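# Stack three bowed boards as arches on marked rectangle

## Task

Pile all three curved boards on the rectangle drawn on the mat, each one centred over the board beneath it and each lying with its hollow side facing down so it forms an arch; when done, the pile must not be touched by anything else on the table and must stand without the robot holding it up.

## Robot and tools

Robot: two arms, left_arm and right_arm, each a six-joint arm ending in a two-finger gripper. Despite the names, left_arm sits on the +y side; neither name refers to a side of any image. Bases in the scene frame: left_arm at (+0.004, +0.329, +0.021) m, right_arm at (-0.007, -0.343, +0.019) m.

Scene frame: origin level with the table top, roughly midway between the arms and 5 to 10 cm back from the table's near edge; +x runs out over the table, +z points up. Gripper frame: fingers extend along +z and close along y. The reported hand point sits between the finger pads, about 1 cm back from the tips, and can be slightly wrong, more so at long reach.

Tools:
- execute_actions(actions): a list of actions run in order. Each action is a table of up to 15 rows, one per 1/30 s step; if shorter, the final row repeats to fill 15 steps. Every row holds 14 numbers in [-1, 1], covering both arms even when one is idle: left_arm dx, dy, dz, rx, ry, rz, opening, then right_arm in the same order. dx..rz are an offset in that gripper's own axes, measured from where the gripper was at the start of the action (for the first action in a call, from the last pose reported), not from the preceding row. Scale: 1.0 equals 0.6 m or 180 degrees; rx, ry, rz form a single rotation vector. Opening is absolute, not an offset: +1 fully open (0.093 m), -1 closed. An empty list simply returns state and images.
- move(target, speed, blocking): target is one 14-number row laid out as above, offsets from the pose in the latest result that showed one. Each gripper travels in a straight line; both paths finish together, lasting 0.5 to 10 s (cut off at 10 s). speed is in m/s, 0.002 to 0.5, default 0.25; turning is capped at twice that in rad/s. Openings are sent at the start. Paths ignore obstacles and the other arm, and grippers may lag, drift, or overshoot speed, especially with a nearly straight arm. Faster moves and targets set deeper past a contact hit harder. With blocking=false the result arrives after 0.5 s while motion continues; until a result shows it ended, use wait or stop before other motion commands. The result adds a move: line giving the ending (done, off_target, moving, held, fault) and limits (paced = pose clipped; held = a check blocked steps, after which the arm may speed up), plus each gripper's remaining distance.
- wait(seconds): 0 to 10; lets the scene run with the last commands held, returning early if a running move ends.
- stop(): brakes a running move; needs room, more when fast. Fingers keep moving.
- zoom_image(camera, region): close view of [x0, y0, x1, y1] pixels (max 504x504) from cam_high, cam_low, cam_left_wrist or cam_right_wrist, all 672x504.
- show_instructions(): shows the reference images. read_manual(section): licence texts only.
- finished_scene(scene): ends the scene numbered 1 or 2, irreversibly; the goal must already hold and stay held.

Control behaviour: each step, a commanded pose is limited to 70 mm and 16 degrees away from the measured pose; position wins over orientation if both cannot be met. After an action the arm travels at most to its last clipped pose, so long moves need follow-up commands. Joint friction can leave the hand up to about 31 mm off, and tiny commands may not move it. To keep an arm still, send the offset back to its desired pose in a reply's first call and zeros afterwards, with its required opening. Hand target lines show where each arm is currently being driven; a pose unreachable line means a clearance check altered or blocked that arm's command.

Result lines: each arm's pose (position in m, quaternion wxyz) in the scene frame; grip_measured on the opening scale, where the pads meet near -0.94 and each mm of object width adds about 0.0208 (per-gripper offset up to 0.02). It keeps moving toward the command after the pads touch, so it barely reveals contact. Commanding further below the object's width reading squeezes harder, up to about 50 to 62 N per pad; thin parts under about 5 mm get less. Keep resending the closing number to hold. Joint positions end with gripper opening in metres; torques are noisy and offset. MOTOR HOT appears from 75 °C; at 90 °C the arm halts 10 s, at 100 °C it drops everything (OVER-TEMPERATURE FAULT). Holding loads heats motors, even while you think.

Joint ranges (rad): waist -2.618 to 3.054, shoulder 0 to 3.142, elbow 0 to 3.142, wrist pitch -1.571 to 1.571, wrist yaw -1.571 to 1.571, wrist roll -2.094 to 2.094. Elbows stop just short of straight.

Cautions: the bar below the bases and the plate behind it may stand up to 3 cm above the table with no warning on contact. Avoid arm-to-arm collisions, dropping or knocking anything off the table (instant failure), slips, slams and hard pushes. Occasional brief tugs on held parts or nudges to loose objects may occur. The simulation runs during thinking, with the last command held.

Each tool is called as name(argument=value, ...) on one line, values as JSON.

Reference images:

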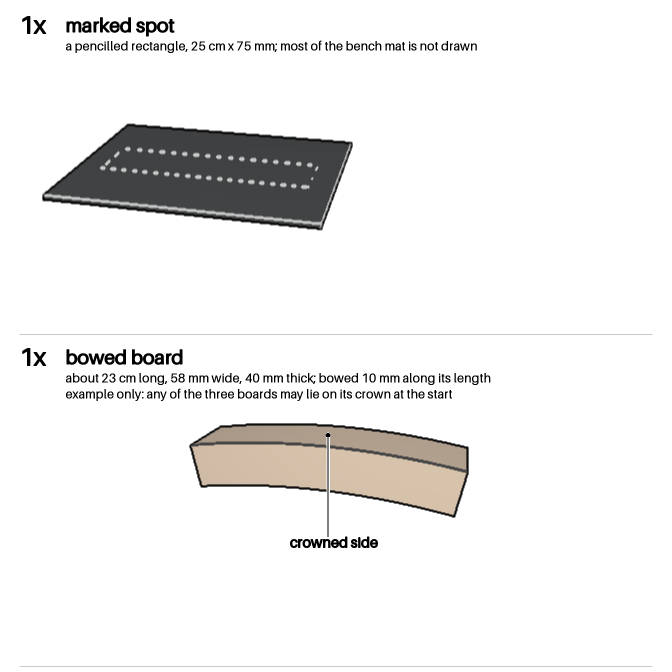

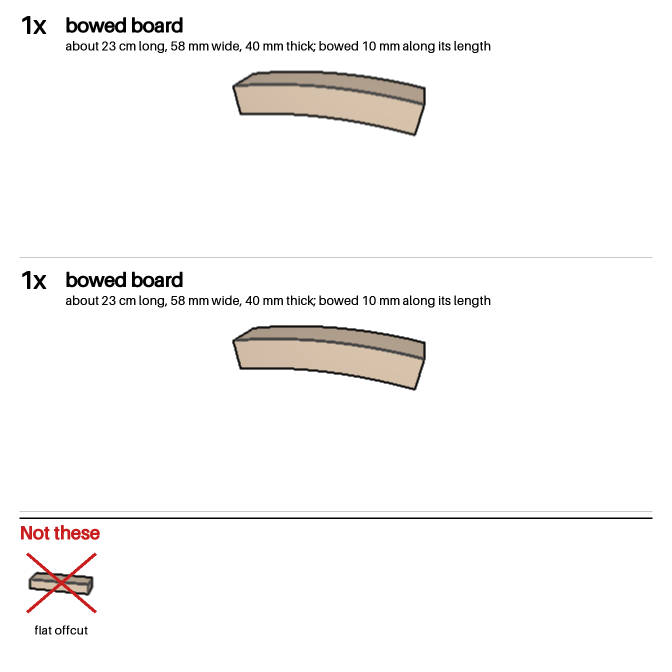

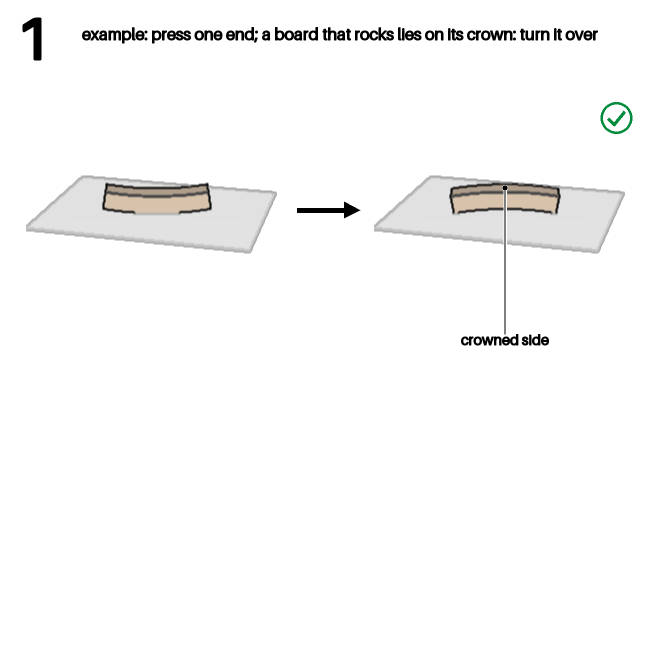

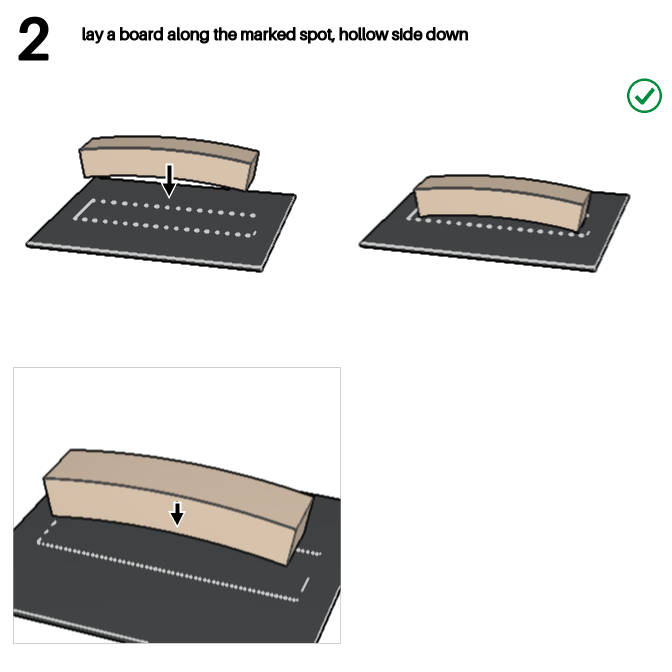

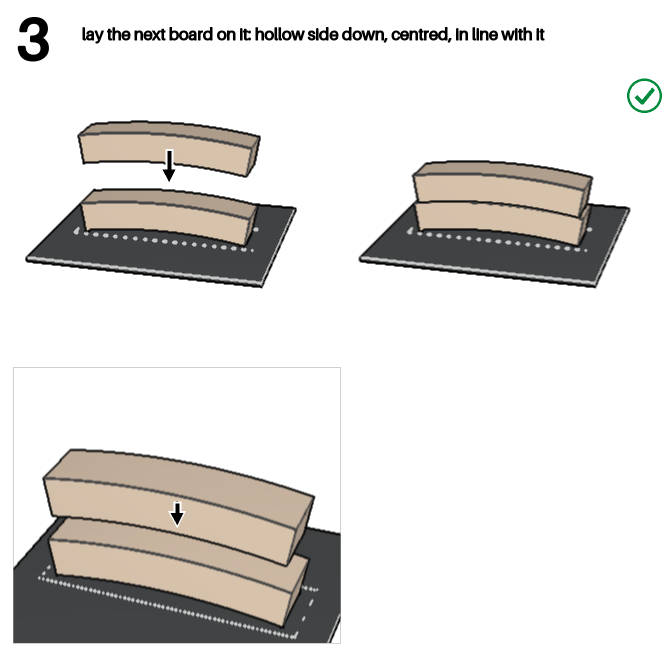

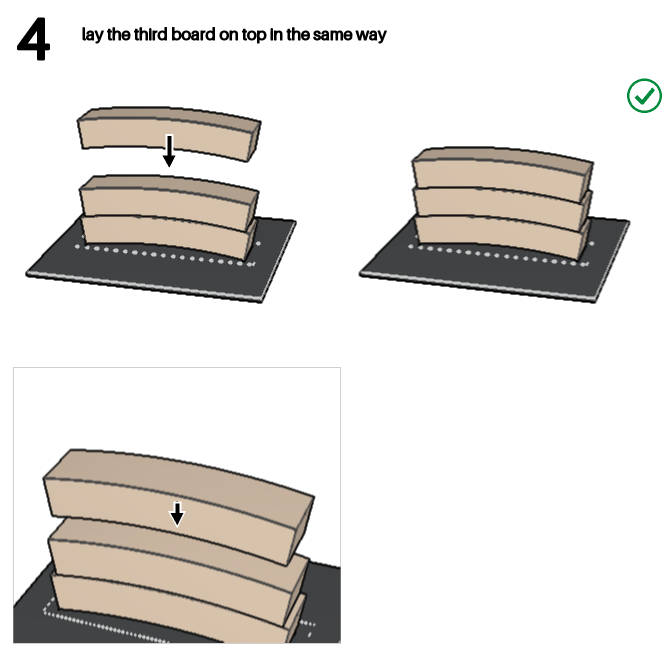

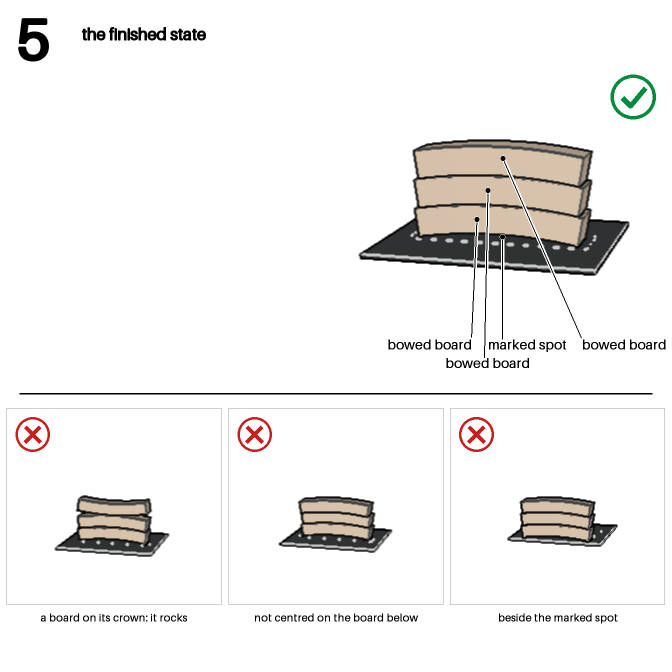

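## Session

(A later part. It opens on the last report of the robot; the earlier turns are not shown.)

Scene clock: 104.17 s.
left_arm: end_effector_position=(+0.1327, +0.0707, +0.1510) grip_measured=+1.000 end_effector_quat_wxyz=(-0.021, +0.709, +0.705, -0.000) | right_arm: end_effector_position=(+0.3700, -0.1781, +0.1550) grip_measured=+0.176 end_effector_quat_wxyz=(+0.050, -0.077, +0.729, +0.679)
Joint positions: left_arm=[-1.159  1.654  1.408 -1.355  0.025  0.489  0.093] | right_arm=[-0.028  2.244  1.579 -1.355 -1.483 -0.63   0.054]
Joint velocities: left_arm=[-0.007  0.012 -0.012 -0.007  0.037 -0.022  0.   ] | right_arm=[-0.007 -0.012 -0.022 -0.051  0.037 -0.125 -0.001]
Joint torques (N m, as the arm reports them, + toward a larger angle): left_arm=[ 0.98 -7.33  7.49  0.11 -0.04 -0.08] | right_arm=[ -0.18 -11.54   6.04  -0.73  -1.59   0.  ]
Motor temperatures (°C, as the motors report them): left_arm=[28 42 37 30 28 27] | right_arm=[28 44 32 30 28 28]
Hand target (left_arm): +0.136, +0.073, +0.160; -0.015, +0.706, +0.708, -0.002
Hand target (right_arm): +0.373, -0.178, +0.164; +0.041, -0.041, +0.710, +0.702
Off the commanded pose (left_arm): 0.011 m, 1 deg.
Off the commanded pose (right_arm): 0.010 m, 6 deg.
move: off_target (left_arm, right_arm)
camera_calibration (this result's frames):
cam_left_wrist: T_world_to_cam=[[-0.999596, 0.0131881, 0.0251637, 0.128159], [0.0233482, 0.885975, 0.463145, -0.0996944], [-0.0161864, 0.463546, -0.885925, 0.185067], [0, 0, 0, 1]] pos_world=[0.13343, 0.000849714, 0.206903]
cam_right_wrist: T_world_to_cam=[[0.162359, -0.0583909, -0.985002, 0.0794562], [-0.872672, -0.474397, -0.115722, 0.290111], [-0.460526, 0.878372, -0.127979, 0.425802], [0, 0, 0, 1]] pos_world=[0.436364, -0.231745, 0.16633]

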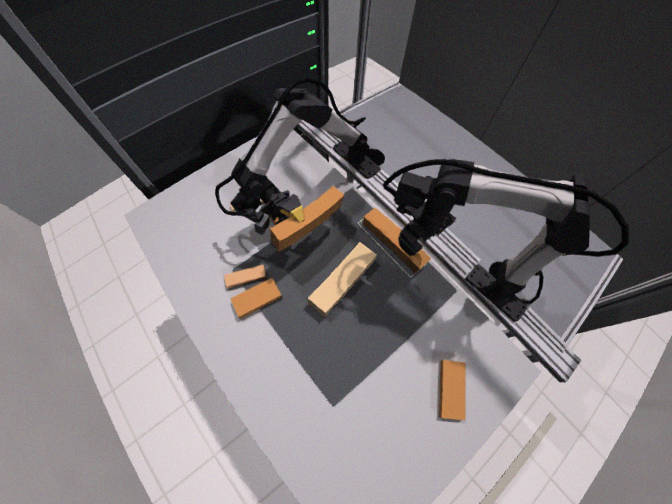

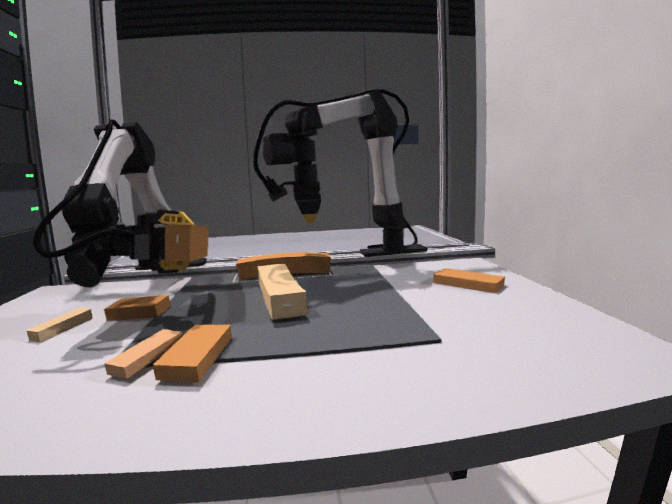

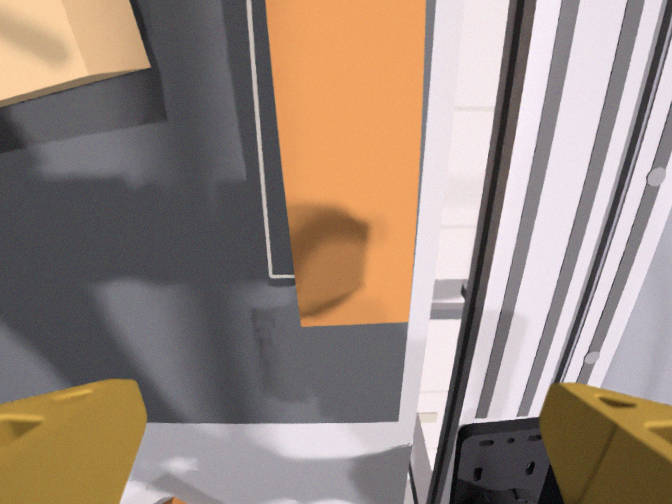

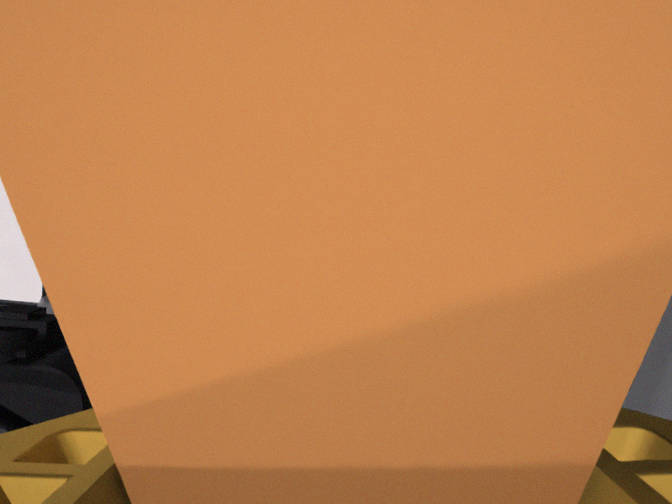

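move(target=[-0.05,-0.005,0.19,0,0,0,0.7,0,0.01,0,0,0,0,-0.1], speed=0.12)

move(target=[0,0,0,0,0,0,-0.2,0,0,0,0,0,0,-0.1])

Scene clock: 169.53 s.
left_arm: end_effector_position=(+0.1294, +0.0452, +0.0422) grip_measured=+0.702 end_effector_quat_wxyz=(-0.021, +0.707, +0.707, +0.001) | right_arm: end_effector_position=(+0.3678, -0.1789, +0.1473) grip_measured=+0.176 end_effector_quat_wxyz=(+0.051, -0.094, +0.741, +0.663)
Joint positions: left_arm=[-1.211  1.824  1.167 -0.942  0.025  0.432  0.079] | right_arm=[-0.028  2.244  1.579 -1.341 -1.436 -0.643  0.054]
Joint velocities: left_arm=[-0.002 -0.012 -0.007  0.066  0.051  0.007  0.   ] | right_arm=[-0.002  0.002 -0.007  0.007 -0.007 -0.022  0.001]
Joint torques (N m, as the arm reports them, + toward a larger angle): left_arm=[-0.9  -7.16  4.55  0.42 -0.01 -0.18] | right_arm=[  0.07 -13.74   5.88  -0.52  -1.27   0.14]
Motor temperatures (°C, as the motors report them): left_arm=[28 41 39 30 28 27] | right_arm=[28 45 32 31 30 28]
Hand target (left_arm): +0.126, +0.044, +0.037; -0.021, +0.709, +0.705, +0.000
Hand target (right_arm): +0.369, -0.178, +0.161; +0.050, -0.077, +0.729, +0.678
Off the commanded pose (left_arm): 0.007 m, 0 deg.
Off the commanded pose (right_arm): 0.014 m, 3 deg.
move: off_target (right_arm)
camera_calibration (this result's frames):
cam_left_wrist: T_world_to_cam=[[-0.999673, 0.00861982, 0.0240553, 0.128135], [0.018814, 0.885308, 0.464624, -0.0260723], [-0.0172914, 0.464925, -0.885181, 0.100465], [0, 0, 0, 1]] pos_world=[0.130321, -0.0247312, 0.0979613]
cam_right_wrist: T_world_to_cam=[[0.18995, -0.0958199, -0.977107, 0.0542117], [-0.859237, -0.497729, -0.118226, 0.278171], [-0.475006, 0.862023, -0.176876, 0.434139], [0, 0, 0, 1]] pos_world=[0.434936, -0.230589, 0.162646]

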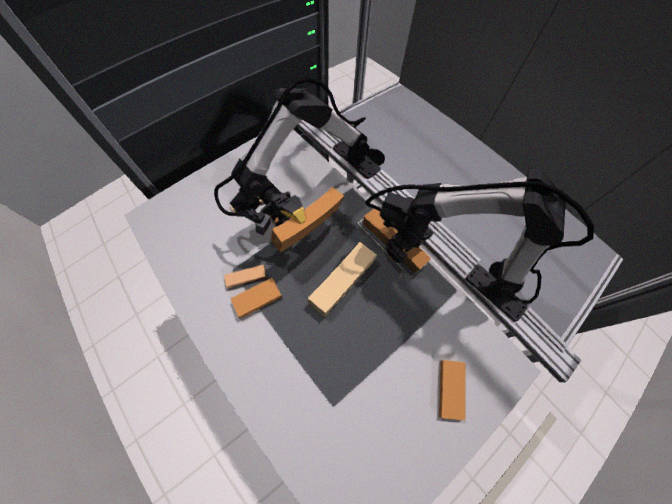

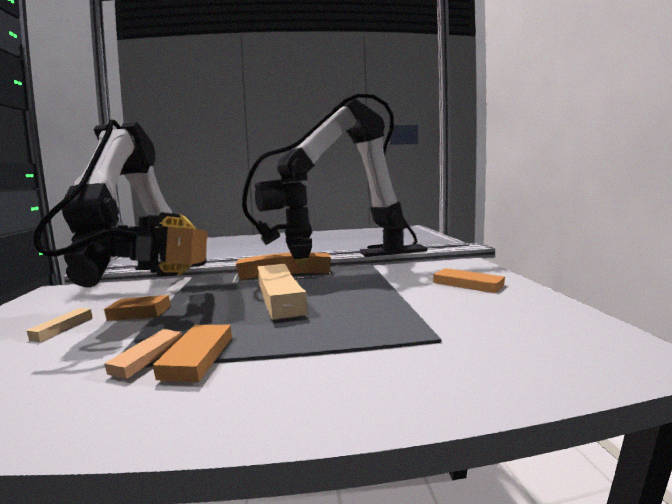

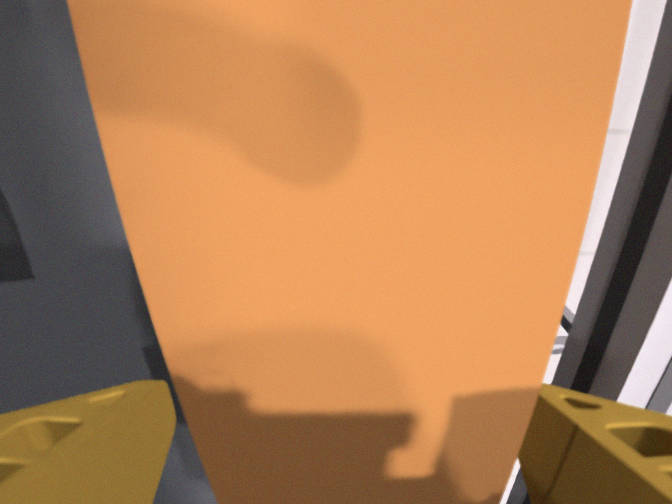

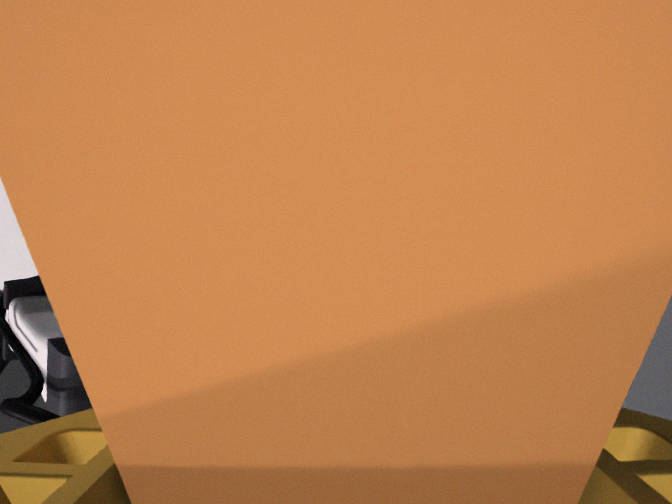

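Scene clock: 170.03 s.
left_arm: end_effector_position=(+0.1288, +0.0455, +0.0422) grip_measured=+0.026 end_effector_quat_wxyz=(-0.022, +0.707, +0.707, -0.000) | right_arm: end_effector_position=(+0.3668, -0.1801, +0.1394) grip_measured=+0.176 end_effector_quat_wxyz=(+0.053, -0.113, +0.753, +0.646)
Joint positions: left_arm=[-1.211  1.824  1.167 -0.944  0.028  0.431  0.046] | right_arm=[-0.028  2.244  1.579 -1.318 -1.39  -0.651  0.054]
Joint velocities: left_arm=[-0.002 -0.007 -0.007 -0.007 -0.066 -0.007 -0.   ] | right_arm=[ 0.012 -0.007  0.012 -0.007 -0.037 -0.007  0.   ]
Joint torques (N m, as the arm reports them, + toward a larger angle): left_arm=[-0.01 -7.69  5.48  0.27 -0.05 -0.13] | right_arm=[ -0.08 -12.8    5.49  -0.43  -1.24   0.1 ]
Motor temperatures (°C, as the motors report them): left_arm=[28 41 39 30 28 27] | right_arm=[28 45 32 31 30 28]
Hand target (left_arm): +0.129, +0.045, +0.042; -0.021, +0.707, +0.707, +0.001
Hand target (right_arm): +0.368, -0.179, +0.147; +0.051, -0.094, +0.742, +0.662
Off the commanded pose (left_arm): 0.001 m, 0 deg.
Off the commanded pose (right_arm): 0.008 m, 3 deg.
move: off_target (right_arm)
camera_calibration (this result's frames):
cam_left_wrist: T_world_to_cam=[[-0.999595, 0.00809036, 0.0272677, 0.12741], [0.0198509, 0.885026, 0.465118, -0.0264191], [-0.0203696, 0.465471, -0.884828, 0.100726], [0, 0, 0, 1]] pos_world=[0.129934, -0.0245345, 0.0979394]
cam_right_wrist: T_world_to_cam=[[0.221966, -0.131957, -0.966084, 0.0268037], [-0.845429, -0.51967, -0.123263, 0.26744], [-0.485779, 0.844116, -0.226909, 0.440947], [0, 0, 0, 1]] pos_world=[0.434355, -0.229693, 0.158915]

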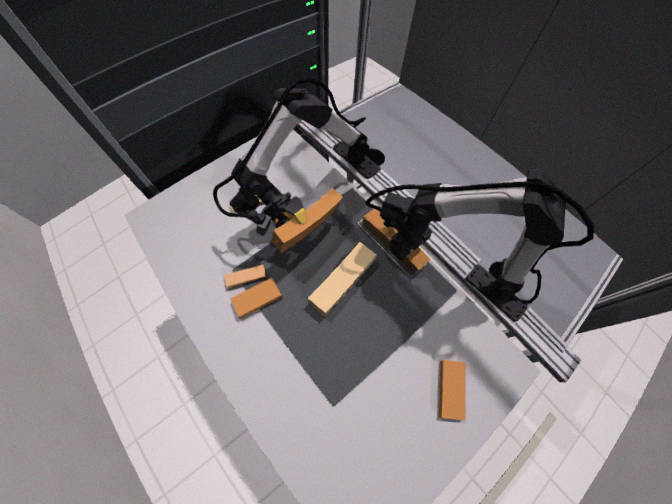

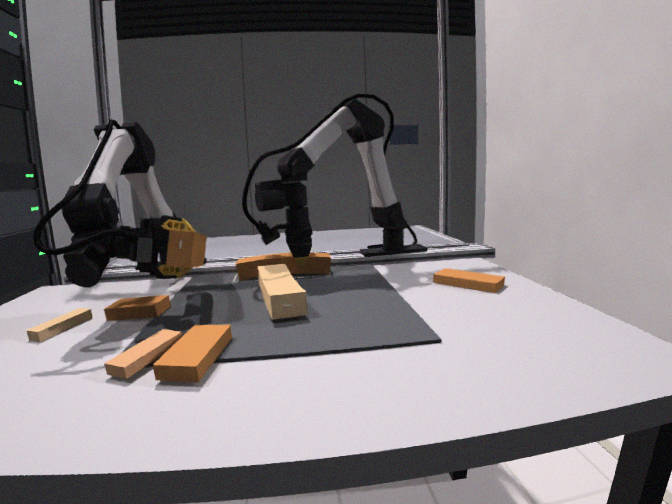

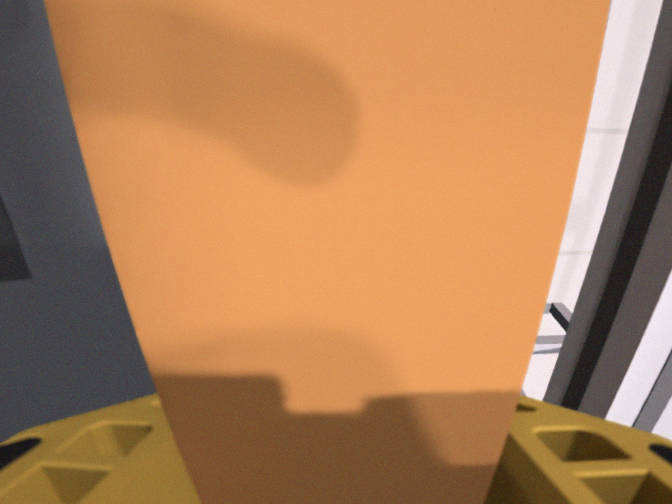

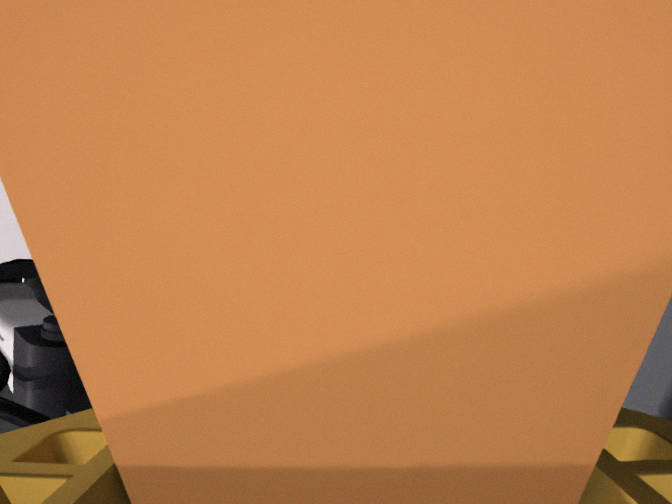

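move(target=[-0.035,0.025,-0.015,0,0,0,-0.2,-0.045,0.167,0.225,-0.048,-0.027,0.075,-0.1], speed=0.1)

zoom_image(camera="cam_high", region=[340, 180, 460, 290])

Scene clock: 179.53 s.
left_arm: end_effector_position=(+0.1366, +0.0284, +0.0436) grip_measured=+0.026 end_effector_quat_wxyz=(-0.028, +0.711, +0.702, +0.002) | right_arm: end_effector_position=(+0.3596, -0.0417, +0.2148) grip_measured=+0.176 end_effector_quat_wxyz=(-0.006, -0.016, +0.712, +0.702)
Joint positions: left_arm=[-1.211  1.898  1.27  -0.986  0.028  0.445  0.046] | right_arm=[ 0.325  1.964  1.068  0.829 -1.255  1.492  0.054]
Joint velocities: left_arm=[-0.007  0.002 -0.017  0.022  0.022 -0.022  0.   ] | right_arm=[-0.007 -0.002 -0.012  0.022 -0.007  0.007  0.   ]
Joint torques (N m, as the arm reports them, + toward a larger angle): left_arm=[ 1.21 -7.89  8.05  0.08 -0.06 -0.06] | right_arm=[  2.33 -11.98   6.3    2.04   0.51   0.51]
Motor temperatures (°C, as the motors report them): left_arm=[28 41 39 30 28 27] | right_arm=[28 47 32 31 30 28]
Hand target (left_arm): +0.144, +0.024, +0.050; -0.022, +0.707, +0.707, -0.000
Hand target (right_arm): +0.357, -0.031, +0.223; -0.004, -0.003, +0.708, +0.707
Off the commanded pose (left_arm): 0.011 m, 1 deg.
Off the commanded pose (right_arm): 0.013 m, 2 deg.
move: off_target (left_arm, right_arm); limits=paced
camera_calibration (this result's frames):
cam_left_wrist: T_world_to_cam=[[-0.999246, 0.0209844, 0.0326815, 0.134673], [0.0339748, 0.880004, 0.473749, -0.0142922], [-0.0188186, 0.474502, -0.880053, 0.109348], [0, 0, 0, 1]] pos_world=[0.137114, -0.0421344, 0.0986013]
cam_right_wrist: T_world_to_cam=[[-0.00322478, -0.00613233, -0.999976, 0.212957], [-0.885915, -0.463812, 0.00570126, 0.331796], [-0.463836, 0.885913, -0.00393703, 0.283676], [0, 0, 0, 1]] pos_world=[0.426209, -0.0961157, 0.212177]

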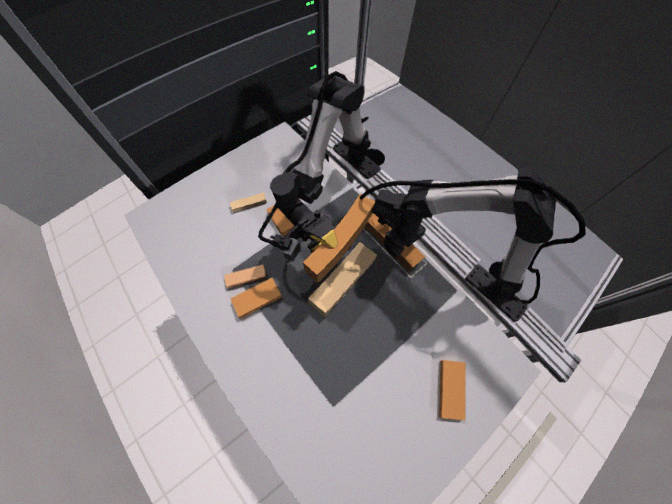

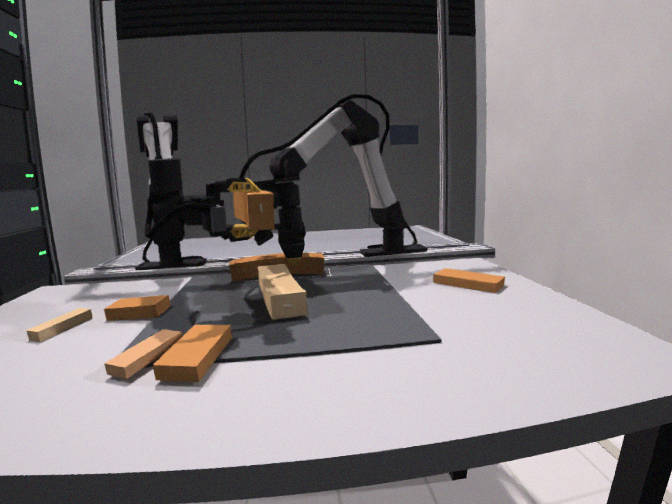

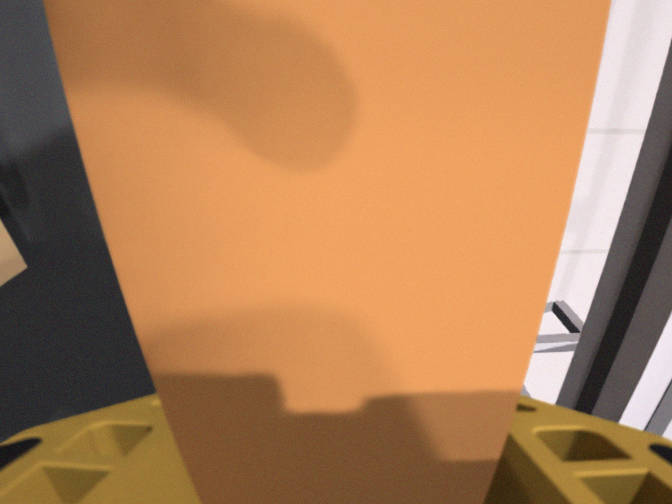

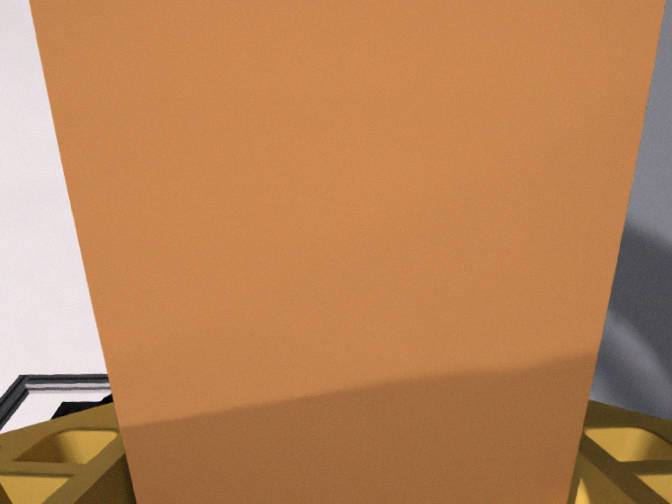

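Region (340, 180, 460, 290) of cam_high's 672x504 image, scaled by 4.200, with more detail than that image has; it fills the top 462 rows of this view, and the rest is white.

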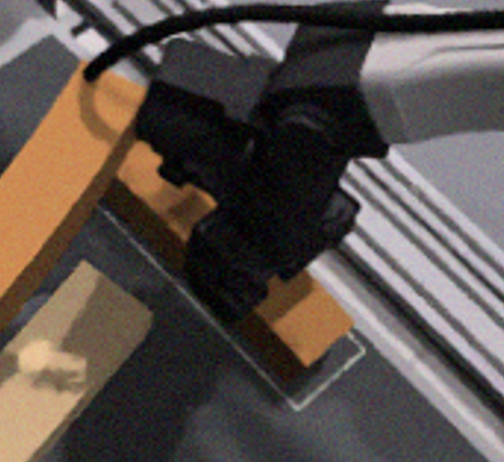

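move(target=[0.02,0.005,-0.005,0,0,0,-0.2,-0.07,0.02,0,0,0,0,-0.1], speed=0.06)

zoom_image(camera="cam_high", region=[340, 180, 460, 290])

Scene clock: 184.03 s.
left_arm: end_effector_position=(+0.1378, +0.0319, +0.0429) grip_measured=+0.026 end_effector_quat_wxyz=(-0.026, +0.714, +0.699, -0.000) | right_arm: end_effector_position=(+0.3978, -0.0393, +0.2158) grip_measured=+0.176 end_effector_quat_wxyz=(-0.011, -0.000, +0.718, +0.696)
Joint positions: left_arm=[-1.202  1.887  1.252 -0.975  0.029  0.462  0.046] | right_arm=[ 0.302  2.057  1.249  0.688 -1.262  1.469  0.054]
Joint velocities: left_arm=[ 0.012 -0.002  0.022 -0.022 -0.022  0.007  0.001] | right_arm=[ 0.027  0.007 -0.002  0.007  0.066 -0.11   0.001]
Joint torques (N m, as the arm reports them, + toward a larger angle): left_arm=[ 1.22 -9.97  4.21  0.12 -0.05 -0.05] | right_arm=[ -0.45 -12.29   9.49   1.86  -0.41   0.  ]
Motor temperatures (°C, as the motors report them): left_arm=[28 41 39 30 28 27] | right_arm=[28 47 32 33 29 28]
Hand target (left_arm): +0.140, +0.040, +0.047; -0.028, +0.711, +0.702, +0.002
Hand target (right_arm): +0.401, -0.040, +0.227; -0.006, -0.016, +0.713, +0.701
Off the commanded pose (left_arm): 0.010 m, 1 deg.
Off the commanded pose (right_arm): 0.012 m, 2 deg.
move: off_target (right_arm)
camera_calibration (this result's frames):
cam_left_wrist: T_world_to_cam=[[-0.998997, 0.0298208, 0.0334141, 0.135494], [0.0420326, 0.881853, 0.469647, -0.018003], [-0.0154611, 0.47058, -0.882222, 0.106848], [0, 0, 0, 1]] pos_world=[0.137767, -0.0384452, 0.0981914]
cam_right_wrist: T_world_to_cam=[[-0.0313293, -0.0221486, -0.999264, 0.224557], [-0.892264, -0.449918, 0.037947, 0.362858], [-0.450427, 0.892795, -0.0056668, 0.294599], [0, 0, 0, 1]] pos_world=[0.463495, -0.0947868, 0.212292]

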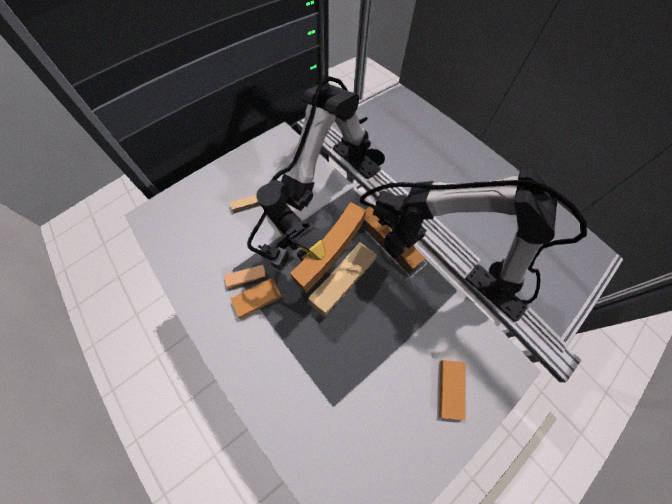

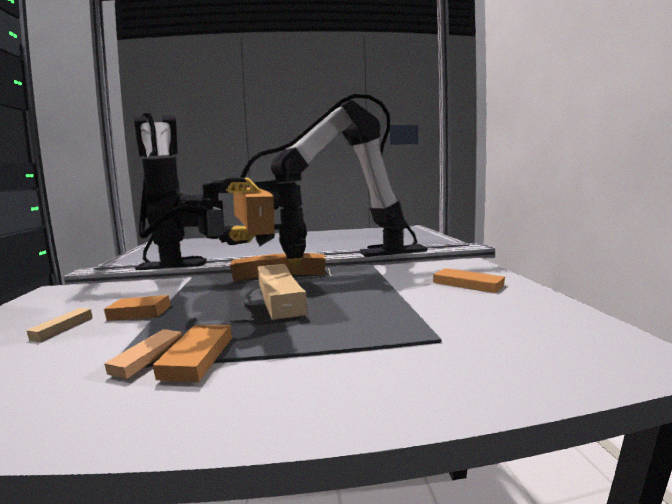

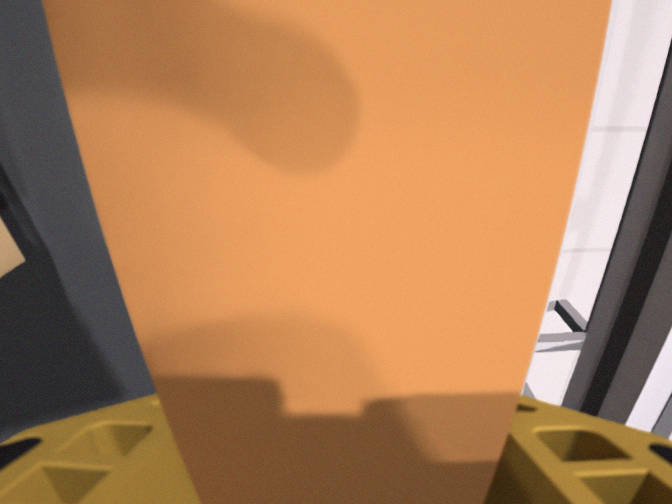

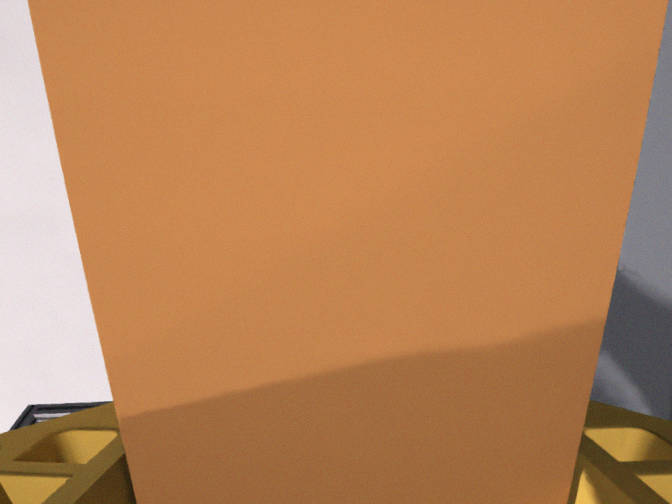

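Region (340, 180, 460, 290) of cam_high's 672x504 image, scaled by 4.200, with more detail than that image has; it fills the top 462 rows of this view, and the rest is white.

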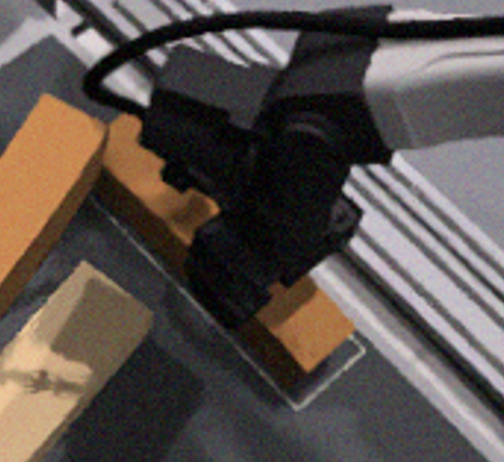

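move(target=[0,0,0,0,0,0,0.6,0,0.015,0,0,0,0,-0.1])

move(target=[0.1,0,-0.19,0,0,0,0.6,0,0.015,0,0,0,0,-0.1], speed=0.15)

zoom_image(camera="cam_high", region=[240, 180, 460, 330])

Scene clock: 188.80 s.
left_arm: end_effector_position=(+0.1378, +0.0318, +0.0429) grip_measured=+0.598 end_effector_quat_wxyz=(-0.026, +0.715, +0.699, -0.000) | right_arm: end_effector_position=(+0.3976, -0.0395, +0.2101) grip_measured=+0.176 end_effector_quat_wxyz=(-0.021, +0.011, +0.723, +0.691)
Joint positions: left_arm=[-1.202  1.887  1.252 -0.975  0.03   0.463  0.074] | right_arm=[ 0.302  2.057  1.249  0.642 -1.259  1.457  0.054]
Joint velocities: left_arm=[ 0.002 -0.007  0.007 -0.066 -0.037 -0.022 -0.   ] | right_arm=[ 0.012  0.002  0.012  0.037 -0.081 -0.007 -0.001]
Joint torques (N m, as the arm reports them, + toward a larger angle): left_arm=[-0.08 -8.01  5.54  0.23 -0.04 -0.09] | right_arm=[ -0.12 -13.99   7.97   1.84  -0.19   0.08]
Motor temperatures (°C, as the motors report them): left_arm=[28 42 39 30 28 27] | right_arm=[28 47 33 34 29 28]
Hand target (left_arm): +0.138, +0.032, +0.043; -0.026, +0.714, +0.699, -0.000
Hand target (right_arm): +0.398, -0.039, +0.225; -0.011, -0.000, +0.718, +0.696
Off the commanded pose (left_arm): 0.000 m, 0 deg.
Off the commanded pose (right_arm): 0.015 m, 2 deg.
move: off_target (right_arm)
camera_calibration (this result's frames):
cam_left_wrist: T_world_to_cam=[[-0.998967, 0.0305854, 0.0336086, 0.135442], [0.0427908, 0.882073, 0.469165, -0.0179935], [-0.0152956, 0.470119, -0.882471, 0.1069], [0, 0, 0, 1]] pos_world=[0.137707, -0.0385264, 0.0982256]
cam_right_wrist: T_world_to_cam=[[-0.0624679, -0.0366371, -0.997374, 0.230252], [-0.891587, -0.447047, 0.0722638, 0.355366], [-0.44852, 0.89376, -0.00473912, 0.293728], [0, 0, 0, 1]] pos_world=[0.462967, -0.0952216, 0.20536]

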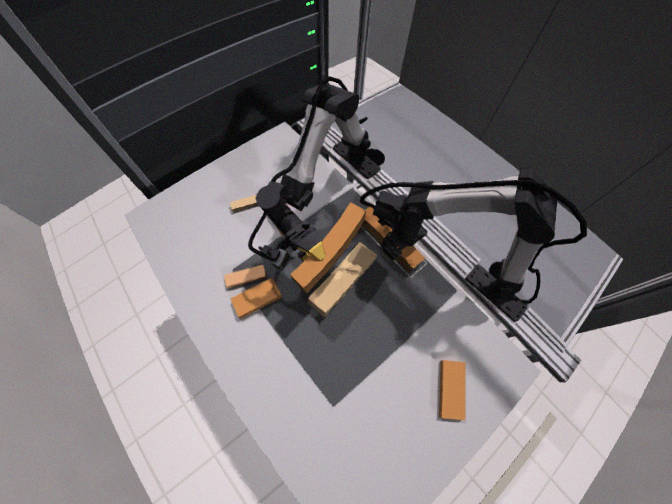

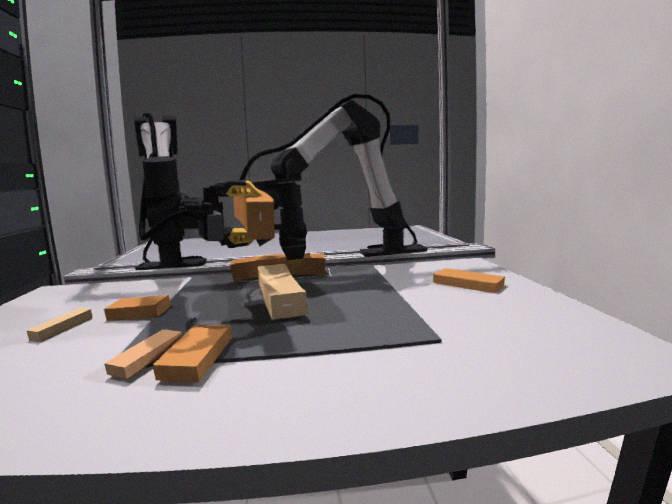

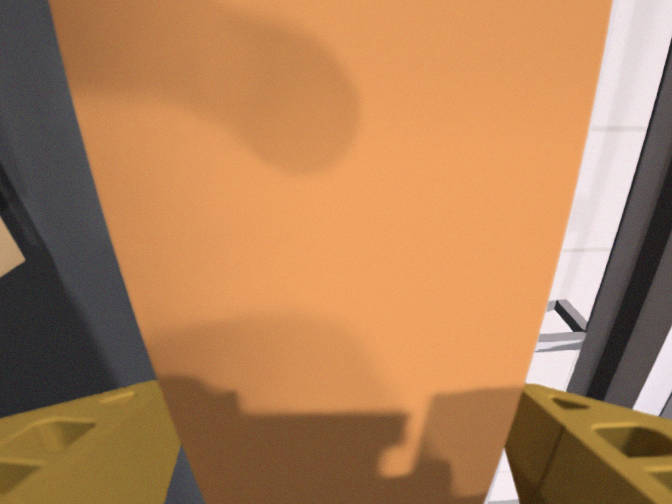

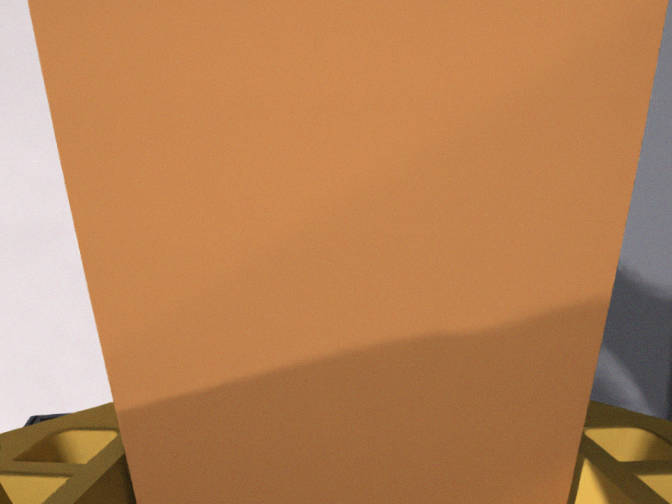

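Scene clock: 190.27 s.
left_arm: end_effector_position=(+0.1399, +0.0852, +0.1489) grip_measured=+0.598 end_effector_quat_wxyz=(-0.033, +0.717, +0.696, -0.001) | right_arm: end_effector_position=(+0.3975, -0.0398, +0.2041) grip_measured=+0.176 end_effector_quat_wxyz=(-0.031, +0.025, +0.728, +0.685)
Joint positions: left_arm=[-1.109  1.641  1.384 -1.368  0.03   0.563  0.074] | right_arm=[ 0.302  2.057  1.249  0.595 -1.253  1.446  0.054]
Joint velocities: left_arm=[ 0.012 -0.017  0.012  0.022 -0.051  0.037 -0.001] | right_arm=[ 0.012 -0.002 -0.012 -0.051  0.022  0.022  0.001]
Joint torques (N m, as the arm reports them, + toward a larger angle): left_arm=[ 0.99 -7.15  7.55  0.04 -0.06 -0.07] | right_arm=[ -0.18 -13.8    8.23   1.77  -0.28   0.03]
Motor temperatures (°C, as the motors report them): left_arm=[28 42 39 30 28 27] | right_arm=[28 47 33 34 29 28]
Hand target (left_arm): +0.143, +0.087, +0.158; -0.027, +0.715, +0.699, -0.001
Hand target (right_arm): +0.398, -0.039, +0.219; -0.021, +0.011, +0.723, +0.690
Off the commanded pose (left_arm): 0.011 m, 1 deg.
Off the commanded pose (right_arm): 0.015 m, 2 deg.
move: off_target (left_arm, right_arm)
camera_calibration (this result's frames):
cam_left_wrist: T_world_to_cam=[[-0.998362, 0.0367555, 0.0438495, 0.130217], [0.0532326, 0.877656, 0.476326, -0.117137], [-0.0209772, 0.47788, -0.878175, 0.174917], [0, 0, 0, 1]] pos_world=[0.139909, 0.0144307, 0.203693]
cam_right_wrist: T_world_to_cam=[[-0.0952841, -0.0521019, -0.994086, 0.235963], [-0.890895, -0.441057, 0.10851, 0.348168], [-0.444102, 0.895965, -0.00439163, 0.292219], [0, 0, 0, 1]] pos_world=[0.46244, -0.095962, 0.198071]

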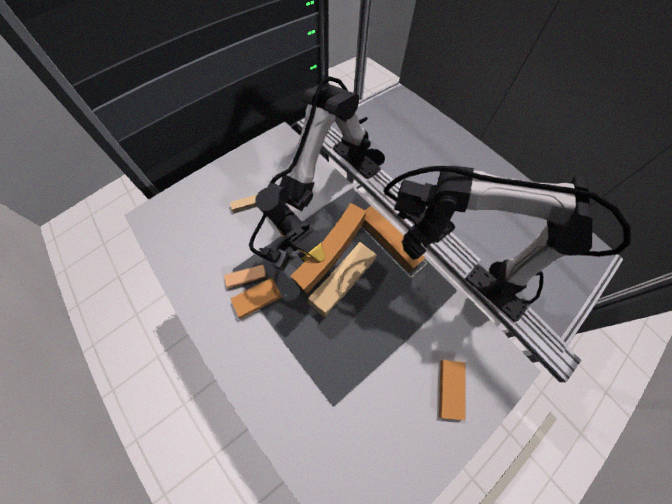

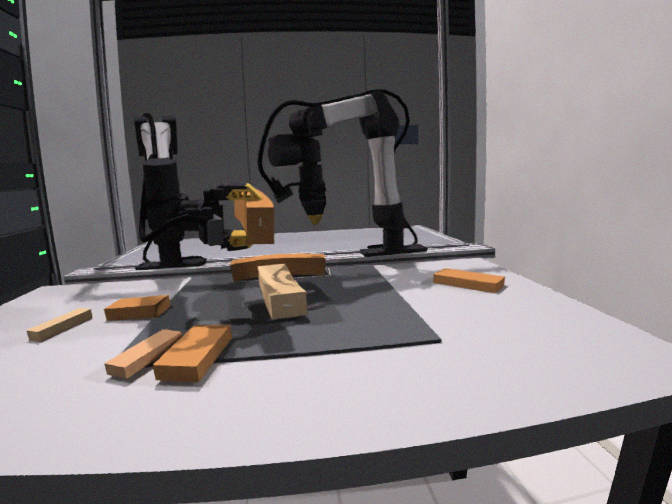

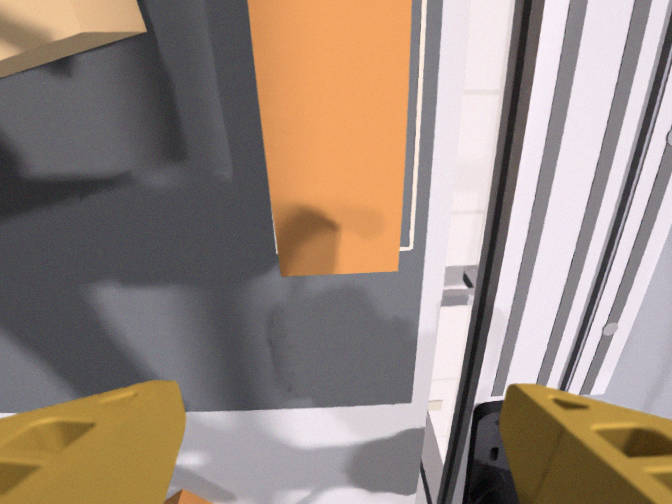

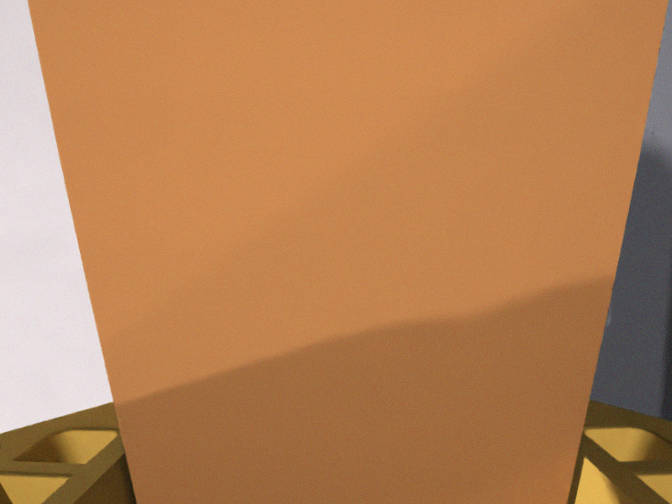

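Region (240, 180, 460, 330) of cam_high's 672x504 image, scaled by 2.291, with more detail than that image has; it fills the top 344 rows of this view, and the rest is white.

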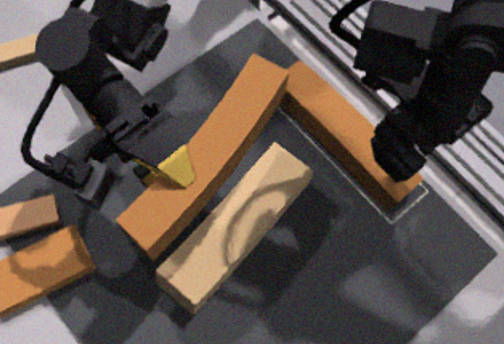

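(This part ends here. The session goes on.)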